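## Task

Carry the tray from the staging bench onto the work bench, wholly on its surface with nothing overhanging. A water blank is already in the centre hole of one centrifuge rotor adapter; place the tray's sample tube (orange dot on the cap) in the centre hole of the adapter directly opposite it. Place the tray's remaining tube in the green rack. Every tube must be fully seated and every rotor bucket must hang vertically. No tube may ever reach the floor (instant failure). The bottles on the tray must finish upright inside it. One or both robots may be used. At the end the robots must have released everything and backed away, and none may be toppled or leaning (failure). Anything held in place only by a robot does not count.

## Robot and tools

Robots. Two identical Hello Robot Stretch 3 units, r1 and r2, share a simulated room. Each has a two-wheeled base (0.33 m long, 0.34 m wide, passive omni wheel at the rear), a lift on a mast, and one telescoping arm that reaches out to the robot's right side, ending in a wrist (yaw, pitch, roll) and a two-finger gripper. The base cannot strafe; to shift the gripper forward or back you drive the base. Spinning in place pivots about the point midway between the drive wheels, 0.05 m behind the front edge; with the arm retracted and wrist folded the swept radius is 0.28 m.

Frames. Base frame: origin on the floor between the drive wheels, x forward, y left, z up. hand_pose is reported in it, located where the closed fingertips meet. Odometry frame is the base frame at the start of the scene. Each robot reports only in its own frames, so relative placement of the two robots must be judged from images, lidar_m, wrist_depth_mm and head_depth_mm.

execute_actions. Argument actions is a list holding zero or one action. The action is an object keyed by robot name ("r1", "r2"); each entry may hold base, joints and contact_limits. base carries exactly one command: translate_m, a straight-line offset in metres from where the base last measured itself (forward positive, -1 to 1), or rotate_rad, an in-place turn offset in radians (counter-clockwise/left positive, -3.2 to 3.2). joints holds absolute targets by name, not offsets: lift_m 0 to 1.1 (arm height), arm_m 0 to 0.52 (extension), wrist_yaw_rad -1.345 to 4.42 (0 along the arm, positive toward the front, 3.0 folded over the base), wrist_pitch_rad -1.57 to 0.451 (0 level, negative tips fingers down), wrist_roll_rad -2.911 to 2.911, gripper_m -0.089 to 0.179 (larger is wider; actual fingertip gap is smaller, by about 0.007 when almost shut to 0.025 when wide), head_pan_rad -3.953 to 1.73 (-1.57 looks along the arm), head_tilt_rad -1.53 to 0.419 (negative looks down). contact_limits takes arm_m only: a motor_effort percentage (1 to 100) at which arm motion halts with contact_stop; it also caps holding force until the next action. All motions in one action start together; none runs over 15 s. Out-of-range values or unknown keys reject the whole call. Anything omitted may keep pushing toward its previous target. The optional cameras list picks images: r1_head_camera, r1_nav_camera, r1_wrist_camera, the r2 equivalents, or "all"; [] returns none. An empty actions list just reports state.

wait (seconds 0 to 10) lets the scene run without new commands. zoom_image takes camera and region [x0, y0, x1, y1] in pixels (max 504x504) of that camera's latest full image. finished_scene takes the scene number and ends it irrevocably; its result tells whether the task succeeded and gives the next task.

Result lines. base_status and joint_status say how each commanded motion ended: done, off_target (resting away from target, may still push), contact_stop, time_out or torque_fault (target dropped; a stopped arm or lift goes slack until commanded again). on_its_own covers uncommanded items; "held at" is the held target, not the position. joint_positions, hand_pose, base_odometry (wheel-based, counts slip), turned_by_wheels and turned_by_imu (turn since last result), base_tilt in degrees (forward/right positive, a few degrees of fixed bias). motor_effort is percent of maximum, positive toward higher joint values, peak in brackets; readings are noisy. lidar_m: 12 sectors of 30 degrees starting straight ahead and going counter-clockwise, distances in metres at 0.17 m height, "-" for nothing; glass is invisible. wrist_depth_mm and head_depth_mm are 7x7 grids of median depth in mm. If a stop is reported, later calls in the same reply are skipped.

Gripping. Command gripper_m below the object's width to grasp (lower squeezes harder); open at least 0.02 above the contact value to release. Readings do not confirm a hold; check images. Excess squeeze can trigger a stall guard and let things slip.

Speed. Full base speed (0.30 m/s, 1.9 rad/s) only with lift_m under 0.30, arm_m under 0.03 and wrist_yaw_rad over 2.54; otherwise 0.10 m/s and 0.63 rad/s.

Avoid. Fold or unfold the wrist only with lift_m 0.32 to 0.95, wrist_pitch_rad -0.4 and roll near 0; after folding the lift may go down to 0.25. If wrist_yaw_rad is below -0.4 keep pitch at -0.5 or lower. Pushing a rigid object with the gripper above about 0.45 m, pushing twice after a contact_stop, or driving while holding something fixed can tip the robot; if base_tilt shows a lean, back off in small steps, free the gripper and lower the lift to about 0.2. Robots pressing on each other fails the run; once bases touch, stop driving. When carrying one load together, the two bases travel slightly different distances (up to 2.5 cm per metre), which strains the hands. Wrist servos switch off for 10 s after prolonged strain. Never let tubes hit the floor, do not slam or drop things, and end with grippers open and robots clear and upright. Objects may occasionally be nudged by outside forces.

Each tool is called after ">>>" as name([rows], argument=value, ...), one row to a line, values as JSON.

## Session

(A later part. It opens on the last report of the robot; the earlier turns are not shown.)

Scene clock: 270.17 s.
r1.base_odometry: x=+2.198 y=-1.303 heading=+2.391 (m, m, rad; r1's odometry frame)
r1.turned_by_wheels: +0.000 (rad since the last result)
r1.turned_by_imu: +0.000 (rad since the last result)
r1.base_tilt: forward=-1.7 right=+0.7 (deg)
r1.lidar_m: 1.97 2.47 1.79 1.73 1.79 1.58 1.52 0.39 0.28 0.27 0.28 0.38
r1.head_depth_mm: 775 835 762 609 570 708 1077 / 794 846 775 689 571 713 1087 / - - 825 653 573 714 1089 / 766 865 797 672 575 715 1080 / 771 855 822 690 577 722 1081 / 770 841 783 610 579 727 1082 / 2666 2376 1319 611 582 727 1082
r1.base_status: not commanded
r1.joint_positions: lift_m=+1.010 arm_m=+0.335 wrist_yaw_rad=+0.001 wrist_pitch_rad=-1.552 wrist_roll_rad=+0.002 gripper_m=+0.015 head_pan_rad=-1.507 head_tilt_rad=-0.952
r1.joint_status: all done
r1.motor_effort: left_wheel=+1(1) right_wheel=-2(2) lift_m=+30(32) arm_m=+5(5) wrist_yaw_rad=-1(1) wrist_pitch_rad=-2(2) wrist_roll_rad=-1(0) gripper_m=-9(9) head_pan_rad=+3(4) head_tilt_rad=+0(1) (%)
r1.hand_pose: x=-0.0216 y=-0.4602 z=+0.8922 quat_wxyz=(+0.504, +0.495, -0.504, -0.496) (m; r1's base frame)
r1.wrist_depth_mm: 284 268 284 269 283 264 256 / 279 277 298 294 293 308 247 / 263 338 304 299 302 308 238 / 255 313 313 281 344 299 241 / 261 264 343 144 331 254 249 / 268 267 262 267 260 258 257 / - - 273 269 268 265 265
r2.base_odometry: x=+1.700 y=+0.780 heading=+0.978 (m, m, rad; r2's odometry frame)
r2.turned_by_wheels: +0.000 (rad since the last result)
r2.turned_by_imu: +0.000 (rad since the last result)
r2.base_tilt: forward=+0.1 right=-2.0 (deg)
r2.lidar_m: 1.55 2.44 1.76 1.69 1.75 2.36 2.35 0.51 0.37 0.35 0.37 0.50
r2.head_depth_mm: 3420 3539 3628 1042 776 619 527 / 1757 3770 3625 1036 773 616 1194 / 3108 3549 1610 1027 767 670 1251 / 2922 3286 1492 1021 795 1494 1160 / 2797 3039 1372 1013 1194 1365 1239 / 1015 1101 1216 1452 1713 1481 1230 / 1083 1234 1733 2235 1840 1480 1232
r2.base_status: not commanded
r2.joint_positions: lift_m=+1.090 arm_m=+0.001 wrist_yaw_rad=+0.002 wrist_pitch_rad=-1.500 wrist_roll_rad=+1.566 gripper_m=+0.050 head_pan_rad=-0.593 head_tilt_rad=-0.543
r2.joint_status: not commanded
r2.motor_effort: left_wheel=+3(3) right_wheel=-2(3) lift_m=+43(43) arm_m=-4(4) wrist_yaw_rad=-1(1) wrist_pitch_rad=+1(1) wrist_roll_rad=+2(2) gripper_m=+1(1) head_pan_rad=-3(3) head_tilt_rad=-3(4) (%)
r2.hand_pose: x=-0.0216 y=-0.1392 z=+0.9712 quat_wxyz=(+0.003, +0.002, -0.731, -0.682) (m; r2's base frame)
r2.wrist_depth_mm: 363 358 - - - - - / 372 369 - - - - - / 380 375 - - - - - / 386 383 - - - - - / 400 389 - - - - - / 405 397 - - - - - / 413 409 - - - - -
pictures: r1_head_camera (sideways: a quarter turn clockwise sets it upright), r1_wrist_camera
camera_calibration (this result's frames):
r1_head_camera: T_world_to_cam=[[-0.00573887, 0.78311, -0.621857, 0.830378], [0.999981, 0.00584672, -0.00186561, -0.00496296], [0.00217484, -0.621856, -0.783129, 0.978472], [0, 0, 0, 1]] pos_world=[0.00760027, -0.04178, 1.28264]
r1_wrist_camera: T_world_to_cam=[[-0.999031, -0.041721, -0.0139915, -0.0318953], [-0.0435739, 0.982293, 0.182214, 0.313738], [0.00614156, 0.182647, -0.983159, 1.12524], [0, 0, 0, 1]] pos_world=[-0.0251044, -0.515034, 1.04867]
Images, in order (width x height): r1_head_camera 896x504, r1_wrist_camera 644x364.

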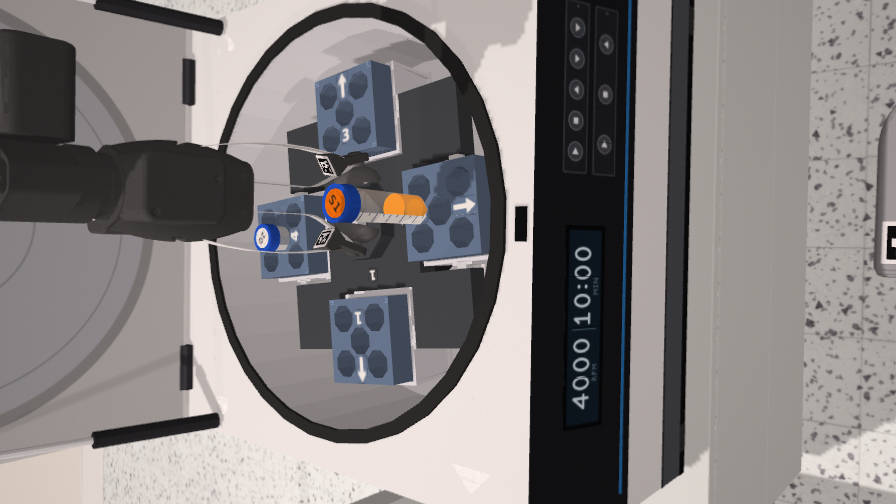

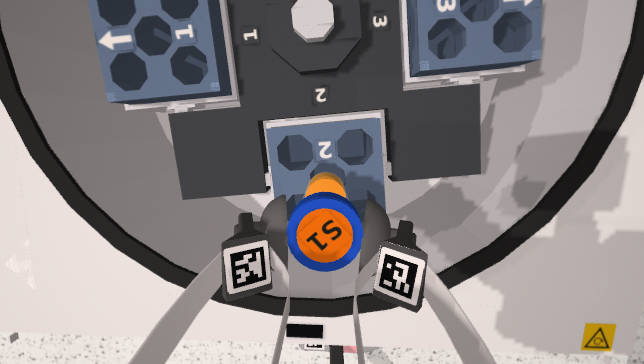

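>>> execute_actions([
  {"r1":{"joints":{"lift_m":0.96}}},
], cameras=["r1_head_camera"])

>>> execute_actions([
  {"r1":{"joints":{"lift_m":0.916}}},
], cameras=["r1_head_camera"])

>>> execute_actions([
  {"r1":{"joints":{"gripper_m":0.06}}},
], cameras=[])

>>> execute_actions([
  {"r1":{"joints":{"lift_m":1.05}}},
], cameras=["r1_head_camera","r1_wrist_camera"])

Scene clock: 275.20 s.
r1.base_odometry: x=+2.198 y=-1.303 heading=+2.391 (m, m, rad; r1's odometry frame)
r1.turned_by_wheels: +0.000 (rad since the last result)
r1.turned_by_imu: +0.000 (rad since the last result)
r1.base_tilt: forward=-1.6 right=+0.7 (deg)
r1.lidar_m: 1.96 2.47 1.80 1.73 1.80 1.59 1.53 0.39 0.28 0.27 0.28 0.38
r1.head_depth_mm: - 833 766 609 570 710 1079 / - 862 778 689 571 712 1076 / - - 794 647 575 712 1086 / 767 864 796 663 574 717 1081 / 770 856 818 689 577 721 1081 / 770 836 783 610 578 723 1080 / 2689 2402 1326 610 582 725 1084
r1.base_status: not commanded
r1.joint_positions: lift_m=+0.960 arm_m=+0.335 wrist_yaw_rad=+0.001 wrist_pitch_rad=-1.552 wrist_roll_rad=+0.002 gripper_m=+0.015 head_pan_rad=-1.507 head_tilt_rad=-0.952
r1.joint_status: all done
r1.motor_effort: left_wheel=+1(1) right_wheel=-2(2) lift_m=+31(30) arm_m=+4(4) wrist_yaw_rad=-1(1) wrist_pitch_rad=-2(2) wrist_roll_rad=-1(1) gripper_m=-9(10) head_pan_rad=+3(3) head_tilt_rad=+1(1) (%)
r1.hand_pose: x=-0.0216 y=-0.4602 z=+0.8422 quat_wxyz=(+0.504, +0.495, -0.504, -0.496) (m; r1's base frame)
r1.wrist_depth_mm: 219 220 238 221 240 214 228 / 244 225 248 247 245 247 243 / 261 295 253 251 250 252 231 / 237 278 262 233 257 260 209 / 211 264 346 144 325 247 198 / 212 220 248 268 250 207 204 / 220 219 217 214 213 212 210
r2.base_odometry: x=+1.700 y=+0.780 heading=+0.978 (m, m, rad; r2's odometry frame)
r2.turned_by_wheels: +0.000 (rad since the last result)
r2.turned_by_imu: +0.000 (rad since the last result)
r2.base_tilt: forward=+0.0 right=-2.1 (deg)
r2.lidar_m: 1.56 2.44 1.76 1.69 1.75 2.36 2.35 0.51 0.37 0.36 0.37 0.49
r2.head_depth_mm: 3339 3541 3635 1043 776 618 527 / 1757 3777 3567 1036 771 617 1195 / 3132 3538 1584 1030 767 669 1252 / 2967 3197 1480 1019 793 1488 1158 / 2786 3070 1381 1017 1187 1374 1237 / 1012 1106 1221 1459 1727 1476 1243 / 1085 1243 1724 2248 1841 1477 1233
r2.base_status: not commanded
r2.joint_positions: lift_m=+1.090 arm_m=+0.001 wrist_yaw_rad=+0.002 wrist_pitch_rad=-1.500 wrist_roll_rad=+1.566 gripper_m=+0.050 head_pan_rad=-0.593 head_tilt_rad=-0.543
r2.joint_status: not commanded
r2.motor_effort: left_wheel=+3(3) right_wheel=-3(3) lift_m=+43(43) arm_m=-4(4) wrist_yaw_rad=-2(1) wrist_pitch_rad=+1(1) wrist_roll_rad=+1(2) gripper_m=+1(1) head_pan_rad=-3(2) head_tilt_rad=-2(4) (%)
r2.hand_pose: x=-0.0216 y=-0.1392 z=+0.9712 quat_wxyz=(+0.003, +0.002, -0.731, -0.682) (m; r2's base frame)
r2.wrist_depth_mm: 362 358 - - - - - / 372 368 - - - - - / 378 375 - - - - - / 388 385 - - - - - / 390 391 - - - - - / 402 398 - - - - - / 403 407 - - - - -
pictures: r1_head_camera (sideways: a quarter turn clockwise sets it upright)
camera_calibration (this result's frames):
r1_head_camera: T_world_to_cam=[[-0.0057386, 0.783109, -0.621858, 0.83038], [0.999981, 0.00584647, -0.00186548, -0.00496312], [0.0021748, -0.621857, -0.783127, 0.97847], [0, 0, 0, 1]] pos_world=[0.00760026, -0.04178, 1.28264]
Images, in order (width x height): r1_head_camera 896x504.

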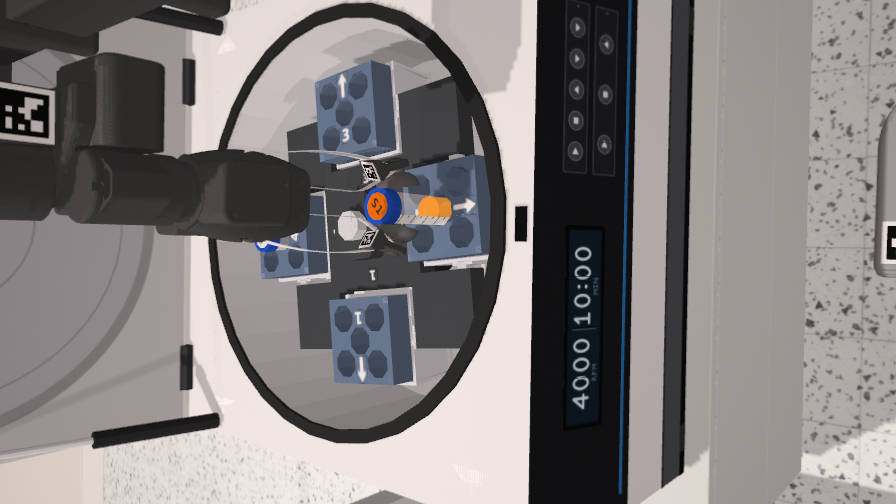

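Scene clock: 276.43 s.
r1.base_odometry: x=+2.198 y=-1.303 heading=+2.391 (m, m, rad; r1's odometry frame)
r1.turned_by_wheels: +0.000 (rad since the last result)
r1.turned_by_imu: +0.000 (rad since the last result)
r1.base_tilt: forward=-1.7 right=+0.7 (deg)
r1.lidar_m: 1.97 2.47 1.80 1.73 1.79 1.58 1.52 0.39 0.28 0.27 0.28 0.38
r1.head_depth_mm: - - 777 609 569 710 1076 / - - 780 689 571 712 1079 / 735 - 757 645 574 713 1089 / 766 865 797 674 575 716 1082 / 769 857 820 687 577 722 1082 / 770 841 782 610 579 728 1082 / 2676 2404 1326 610 582 725 1083
r1.base_status: not commanded
r1.joint_positions: lift_m=+0.916 arm_m=+0.335 wrist_yaw_rad=+0.001 wrist_pitch_rad=-1.552 wrist_roll_rad=+0.002 gripper_m=+0.015 head_pan_rad=-1.507 head_tilt_rad=-0.952
r1.joint_status: all done
r1.motor_effort: left_wheel=+1(1) right_wheel=-2(2) lift_m=+29(30) arm_m=+4(5) wrist_yaw_rad=-1(0) wrist_pitch_rad=-2(2) wrist_roll_rad=-1(1) gripper_m=-8(9) head_pan_rad=+3(3) head_tilt_rad=+0(2) (%)
r1.hand_pose: x=-0.0216 y=-0.4602 z=+0.7982 quat_wxyz=(+0.504, +0.495, -0.504, -0.496) (m; r1's base frame)
r1.wrist_depth_mm: 177 185 199 180 198 171 170 / 188 194 205 204 202 204 242 / 262 212 210 207 206 206 232 / 237 218 215 190 210 210 211 / 210 244 295 144 316 250 188 / 187 219 250 251 246 205 165 / 166 181 205 216 199 169 160
r2.base_odometry: x=+1.700 y=+0.780 heading=+0.978 (m, m, rad; r2's odometry frame)
r2.turned_by_wheels: +0.000 (rad since the last result)
r2.turned_by_imu: +0.000 (rad since the last result)
r2.base_tilt: forward=+0.0 right=-2.0 (deg)
r2.lidar_m: 1.56 2.43 1.76 1.69 1.75 2.36 2.34 0.51 0.37 0.36 0.37 0.50
r2.head_depth_mm: 3333 3562 3632 1044 776 618 528 / 3200 3709 3525 1039 772 617 1197 / 3184 3558 1595 1028 768 671 1240 / 3019 3176 1488 1017 794 1488 1162 / 2756 3093 1379 1011 1185 1365 1236 / 1013 1108 1219 1459 1719 1481 1232 / 1083 1238 1733 2213 1841 1488 1231
r2.base_status: not commanded
r2.joint_positions: lift_m=+1.090 arm_m=+0.001 wrist_yaw_rad=+0.002 wrist_pitch_rad=-1.500 wrist_roll_rad=+1.566 gripper_m=+0.050 head_pan_rad=-0.593 head_tilt_rad=-0.543
r2.joint_status: not commanded
r2.motor_effort: left_wheel=+3(3) right_wheel=-3(3) lift_m=+43(43) arm_m=-4(4) wrist_yaw_rad=-1(1) wrist_pitch_rad=+1(1) wrist_roll_rad=+2(2) gripper_m=+1(1) head_pan_rad=-2(2) head_tilt_rad=-2(4) (%)
r2.hand_pose: x=-0.0216 y=-0.1392 z=+0.9712 quat_wxyz=(+0.003, +0.002, -0.731, -0.682) (m; r2's base frame)
r2.wrist_depth_mm: 363 359 - - - - - / 368 367 - - - - - / 376 375 - - - - - / 385 385 - - - - - / 393 395 - - - - - / 401 400 - - - - - / 413 407 - - - - -
pictures: r1_head_camera (sideways: a quarter turn clockwise sets it upright)
camera_calibration (this result's frames):
r1_head_camera: T_world_to_cam=[[-0.00573862, 0.783108, -0.62186, 0.830382], [0.999981, 0.00584659, -0.00186539, -0.00496324], [0.00217496, -0.621859, -0.783126, 0.978469], [0, 0, 0, 1]] pos_world=[0.00760027, -0.0417801, 1.28264]
Images, in order (width x height): r1_head_camera 896x504.

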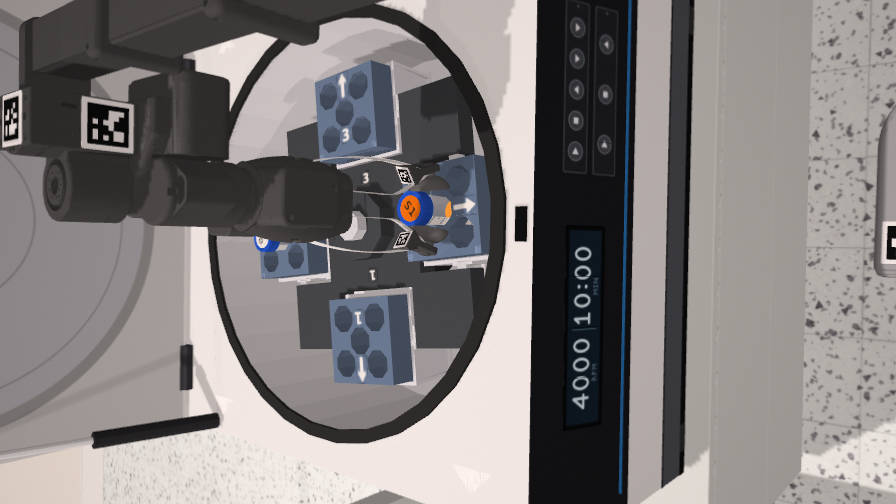

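Scene clock: 277.37 s.
r1.base_odometry: x=+2.198 y=-1.303 heading=+2.391 (m, m, rad; r1's odometry frame)
r1.turned_by_wheels: +0.000 (rad since the last result)
r1.turned_by_imu: +0.000 (rad since the last result)
r1.base_tilt: forward=-1.7 right=+0.6 (deg)
r1.lidar_m: 1.97 2.47 1.80 1.73 1.79 1.58 1.52 0.38 0.28 0.27 0.28 0.38
r1.head_depth_mm: - - 777 609 570 712 1083 / - - 776 688 571 711 1077 / 736 - 766 646 574 714 1089 / 766 864 800 676 576 715 1082 / 768 856 818 690 577 722 1082 / 769 840 782 610 579 727 1078 / 2692 2378 1322 608 582 723 1085
r1.base_status: not commanded
r1.joint_positions: lift_m=+0.916 arm_m=+0.335 wrist_yaw_rad=+0.001 wrist_pitch_rad=-1.552 wrist_roll_rad=+0.002 gripper_m=+0.060 head_pan_rad=-1.507 head_tilt_rad=-0.952
r1.joint_status: all done
r1.motor_effort: left_wheel=+1(1) right_wheel=-2(2) lift_m=+30(30) arm_m=+4(4) wrist_yaw_rad=+0(1) wrist_pitch_rad=-2(2) wrist_roll_rad=-1(1) gripper_m=-1(81) head_pan_rad=+3(3) head_tilt_rad=+0(0) (%)
r1.hand_pose: x=-0.0216 y=-0.4602 z=+0.7982 quat_wxyz=(+0.504, +0.495, -0.504, -0.496) (m; r1's base frame)
r1.wrist_depth_mm: 178 185 199 179 197 172 169 / 187 195 205 202 204 203 241 / 263 212 211 207 207 208 232 / 238 218 215 188 211 212 210 / 211 244 223 163 298 249 189 / 186 214 239 245 247 204 164 / 166 183 208 215 198 169 160
r2.base_odometry: x=+1.700 y=+0.780 heading=+0.978 (m, m, rad; r2's odometry frame)
r2.turned_by_wheels: +0.000 (rad since the last result)
r2.turned_by_imu: +0.000 (rad since the last result)
r2.base_tilt: forward=-0.1 right=-1.9 (deg)
r2.lidar_m: 1.55 2.44 1.76 1.69 1.74 2.36 2.35 0.51 0.37 0.36 0.37 0.49
r2.head_depth_mm: 3322 3538 3612 1040 778 619 526 / 3239 3741 3628 1028 772 616 1199 / 3179 3635 1597 1027 767 672 1247 / 2970 3250 1487 1017 792 1495 1165 / 2778 3013 1379 1012 1187 1367 1241 / 1015 1103 1221 1442 1713 1481 1236 / 1088 1236 1711 2228 1844 1475 1235
r2.base_status: not commanded
r2.joint_positions: lift_m=+1.090 arm_m=+0.001 wrist_yaw_rad=+0.002 wrist_pitch_rad=-1.500 wrist_roll_rad=+1.566 gripper_m=+0.050 head_pan_rad=-0.593 head_tilt_rad=-0.543
r2.joint_status: not commanded
r2.motor_effort: left_wheel=+3(3) right_wheel=-3(3) lift_m=+43(43) arm_m=-4(4) wrist_yaw_rad=-1(1) wrist_pitch_rad=+1(1) wrist_roll_rad=+2(2) gripper_m=+1(0) head_pan_rad=-3(2) head_tilt_rad=-2(2) (%)
r2.hand_pose: x=-0.0216 y=-0.1392 z=+0.9712 quat_wxyz=(+0.003, +0.002, -0.731, -0.682) (m; r2's base frame)
r2.wrist_depth_mm: 363 363 - - - - - / 368 371 - - - - - / 377 375 - - - - - / 383 386 - - - - - / 393 389 - - - - - / 402 398 - - - - - / 408 410 - - - - -
pictures: none
No camera images: the call's "cameras" was empty. Leave "cameras" out to get every camera's image.

Scene clock: 279.43 s.
r1.base_odometry: x=+2.198 y=-1.303 heading=+2.391 (m, m, rad; r1's odometry frame)
r1.turned_by_wheels: +0.000 (rad since the last result)
r1.turned_by_imu: +0.000 (rad since the last result)
r1.base_tilt: forward=-1.8 right=+0.8 (deg)
r1.lidar_m: 1.97 2.47 1.80 1.73 1.79 1.58 1.53 0.39 0.28 0.27 0.28 0.38
r1.head_depth_mm: 759 835 762 608 570 712 1079 / 763 851 776 688 571 714 1075 / - 861 801 654 573 713 1090 / 755 868 797 676 576 715 1080 / 767 856 820 688 579 721 1081 / 768 839 786 611 580 723 1081 / 2716 2414 1318 611 582 725 1083
r1.base_status: not commanded
r1.joint_positions: lift_m=+1.050 arm_m=+0.335 wrist_yaw_rad=+0.001 wrist_pitch_rad=-1.552 wrist_roll_rad=+0.002 gripper_m=+0.060 head_pan_rad=-1.507 head_tilt_rad=-0.952
r1.joint_status: all done
r1.motor_effort: left_wheel=+1(1) right_wheel=-2(2) lift_m=+39(40) arm_m=+4(4) wrist_yaw_rad=+0(0) wrist_pitch_rad=-2(2) wrist_roll_rad=+0(1) gripper_m=+0(1) head_pan_rad=+3(3) head_tilt_rad=+2(2) (%)
r1.hand_pose: x=-0.0216 y=-0.4602 z=+0.9319 quat_wxyz=(+0.504, +0.495, -0.504, -0.496) (m; r1's base frame)
r1.wrist_depth_mm: 283 315 320 305 315 315 262 / 280 330 337 334 334 335 267 / 286 352 347 341 340 351 275 / 296 321 351 326 376 303 286 / 305 303 338 382 336 295 293 / 314 310 312 311 307 301 304 / - - - - - - -
r2.base_odometry: x=+1.700 y=+0.780 heading=+0.978 (m, m, rad; r2's odometry frame)
r2.turned_by_wheels: +0.000 (rad since the last result)
r2.turned_by_imu: +0.000 (rad since the last result)
r2.base_tilt: forward=+0.0 right=-2.0 (deg)
r2.lidar_m: 1.56 2.44 1.76 1.69 1.75 2.35 2.34 0.52 0.37 0.36 0.37 0.49
r2.head_depth_mm: 3316 3550 3623 1041 776 618 527 / 1755 3722 3621 1038 772 614 1196 / 3136 3495 1594 1025 765 671 1240 / 2884 3246 1485 1017 792 1498 1162 / 2809 3065 1376 1011 1190 1356 1234 / 1014 1106 1215 1450 1714 1465 1234 / 1090 1240 1740 2204 1840 1478 1226
r2.base_status: not commanded
r2.joint_positions: lift_m=+1.090 arm_m=+0.001 wrist_yaw_rad=+0.002 wrist_pitch_rad=-1.500 wrist_roll_rad=+1.566 gripper_m=+0.050 head_pan_rad=-0.593 head_tilt_rad=-0.543
r2.joint_status: not commanded
r2.motor_effort: left_wheel=+3(3) right_wheel=-2(3) lift_m=+43(43) arm_m=-4(4) wrist_yaw_rad=-1(1) wrist_pitch_rad=+1(1) wrist_roll_rad=+2(2) gripper_m=+1(1) head_pan_rad=-2(2) head_tilt_rad=-2(3) (%)
r2.hand_pose: x=-0.0216 y=-0.1392 z=+0.9712 quat_wxyz=(+0.003, +0.002, -0.731, -0.682) (m; r2's base frame)
r2.wrist_depth_mm: 361 362 - - - - - / 370 367 - - - - - / 380 376 - - - - - / 381 384 - - - - - / 389 391 - - - - - / 402 402 - - - - - / 414 411 - - - - -
pictures: r1_head_camera (sideways: a quarter turn clockwise sets it upright), r1_wrist_camera
camera_calibration (this result's frames):
r1_head_camera: T_world_to_cam=[[-0.00573852, 0.783107, -0.62186, 0.830382], [0.999981, 0.00584647, -0.00186537, -0.00496326], [0.0021749, -0.621859, -0.783126, 0.978468], [0, 0, 0, 1]] pos_world=[0.00760026, -0.0417801, 1.28264]
r1_wrist_camera: T_world_to_cam=[[-0.999031, -0.0417209, -0.0139915, -0.0313403], [-0.0435738, 0.982293, 0.182214, 0.306512], [0.00614158, 0.182648, -0.983159, 1.16425], [0, 0, 0, 1]] pos_world=[-0.0251044, -0.515039, 1.08835]
Images, in order (width x height): r1_head_camera 896x504, r1_wrist_camera 644x364.

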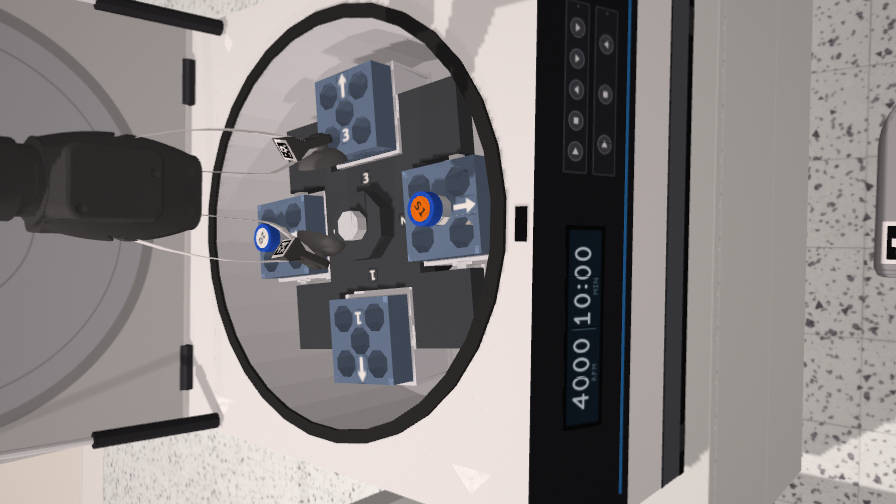

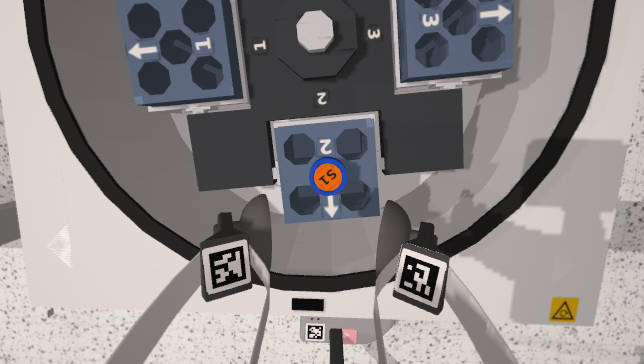

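>>> execute_actions([
  {"r1":{"joints":{"arm_m":0.02}}},
], cameras=[])

>>> finished_scene(scene=2)

Scene clock: 284.57 s.
r1.base_odometry: x=+2.198 y=-1.303 heading=+2.391 (m, m, rad; r1's odometry frame)
r1.turned_by_wheels: +0.000 (rad since the last result)
r1.turned_by_imu: -0.001 (rad since the last result)
r1.base_tilt: forward=-1.6 right=+0.7 (deg)
r1.lidar_m: 1.97 2.47 1.80 1.73 1.79 1.59 1.52 0.39 0.28 0.27 0.28 0.38
r1.head_depth_mm: - - - - 569 714 1081 / - - - - - - 1080 / - 865 - - - 807 1088 / 764 862 805 675 566 715 1078 / 768 854 818 690 578 722 1083 / 770 839 785 610 579 725 1080 / 2707 2387 1330 612 582 727 1082
r1.base_status: not commanded
r1.joint_positions: lift_m=+1.050 arm_m=+0.020 wrist_yaw_rad=+0.001 wrist_pitch_rad=-1.553 wrist_roll_rad=+0.002 gripper_m=+0.060 head_pan_rad=-1.507 head_tilt_rad=-0.952
r1.joint_status: all done
r1.motor_effort: left_wheel=+1(1) right_wheel=-2(2) lift_m=+39(38) arm_m=-4(5) wrist_yaw_rad=+0(0) wrist_pitch_rad=-2(2) wrist_roll_rad=-1(0) gripper_m=+1(0) head_pan_rad=+3(3) head_tilt_rad=+1(1) (%)
r1.hand_pose: x=-0.0216 y=-0.1459 z=+0.9319 quat_wxyz=(+0.504, +0.495, -0.504, -0.496) (m; r1's base frame)
r1.wrist_depth_mm: 690 363 358 348 346 341 - / - 546 532 526 525 512 - / - - - - - - - / - - - - - - - / - - - - - - - / - - - - - - - / - - - - - - -
r2.base_odometry: x=+1.700 y=+0.780 heading=+0.978 (m, m, rad; r2's odometry frame)
r2.turned_by_wheels: +0.000 (rad since the last result)
r2.turned_by_imu: +0.000 (rad since the last result)
r2.base_tilt: forward=-0.1 right=-2.0 (deg)
r2.lidar_m: 1.56 2.44 1.76 1.69 1.75 2.36 2.35 0.51 0.37 0.35 0.37 0.50
r2.head_depth_mm: 3357 3569 3677 1035 775 618 527 / 1745 3712 3623 1037 772 618 1193 / 3078 3419 1609 1026 769 671 1245 / 2998 3293 1491 1022 792 1480 1157 / 2793 3054 1382 1013 1194 1362 1237 / 1015 1112 1214 1450 1724 1478 1240 / 1091 1240 1714 2220 1836 1472 1235
r2.base_status: not commanded
r2.joint_positions: lift_m=+1.090 arm_m=+0.001 wrist_yaw_rad=+0.002 wrist_pitch_rad=-1.500 wrist_roll_rad=+1.566 gripper_m=+0.050 head_pan_rad=-0.593 head_tilt_rad=-0.543
r2.joint_status: not commanded
r2.motor_effort: left_wheel=+3(4) right_wheel=-3(3) lift_m=+43(43) arm_m=-4(4) wrist_yaw_rad=-2(2) wrist_pitch_rad=+1(1) wrist_roll_rad=+2(2) gripper_m=+1(1) head_pan_rad=-3(2) head_tilt_rad=-3(3) (%)
r2.hand_pose: x=-0.0216 y=-0.1392 z=+0.9712 quat_wxyz=(+0.003, +0.002, -0.731, -0.682) (m; r2's base frame)
r2.wrist_depth_mm: 364 360 - - - - - / 374 369 - - - - - / 378 374 - - - - - / 386 384 - - - - - / 394 389 - - - - - / 400 403 - - - - - / 412 403 - - - - -
pictures: none
No camera images: the call's "cameras" was empty. Leave "cameras" out to get every camera's image.

The scene is finished: the task was done.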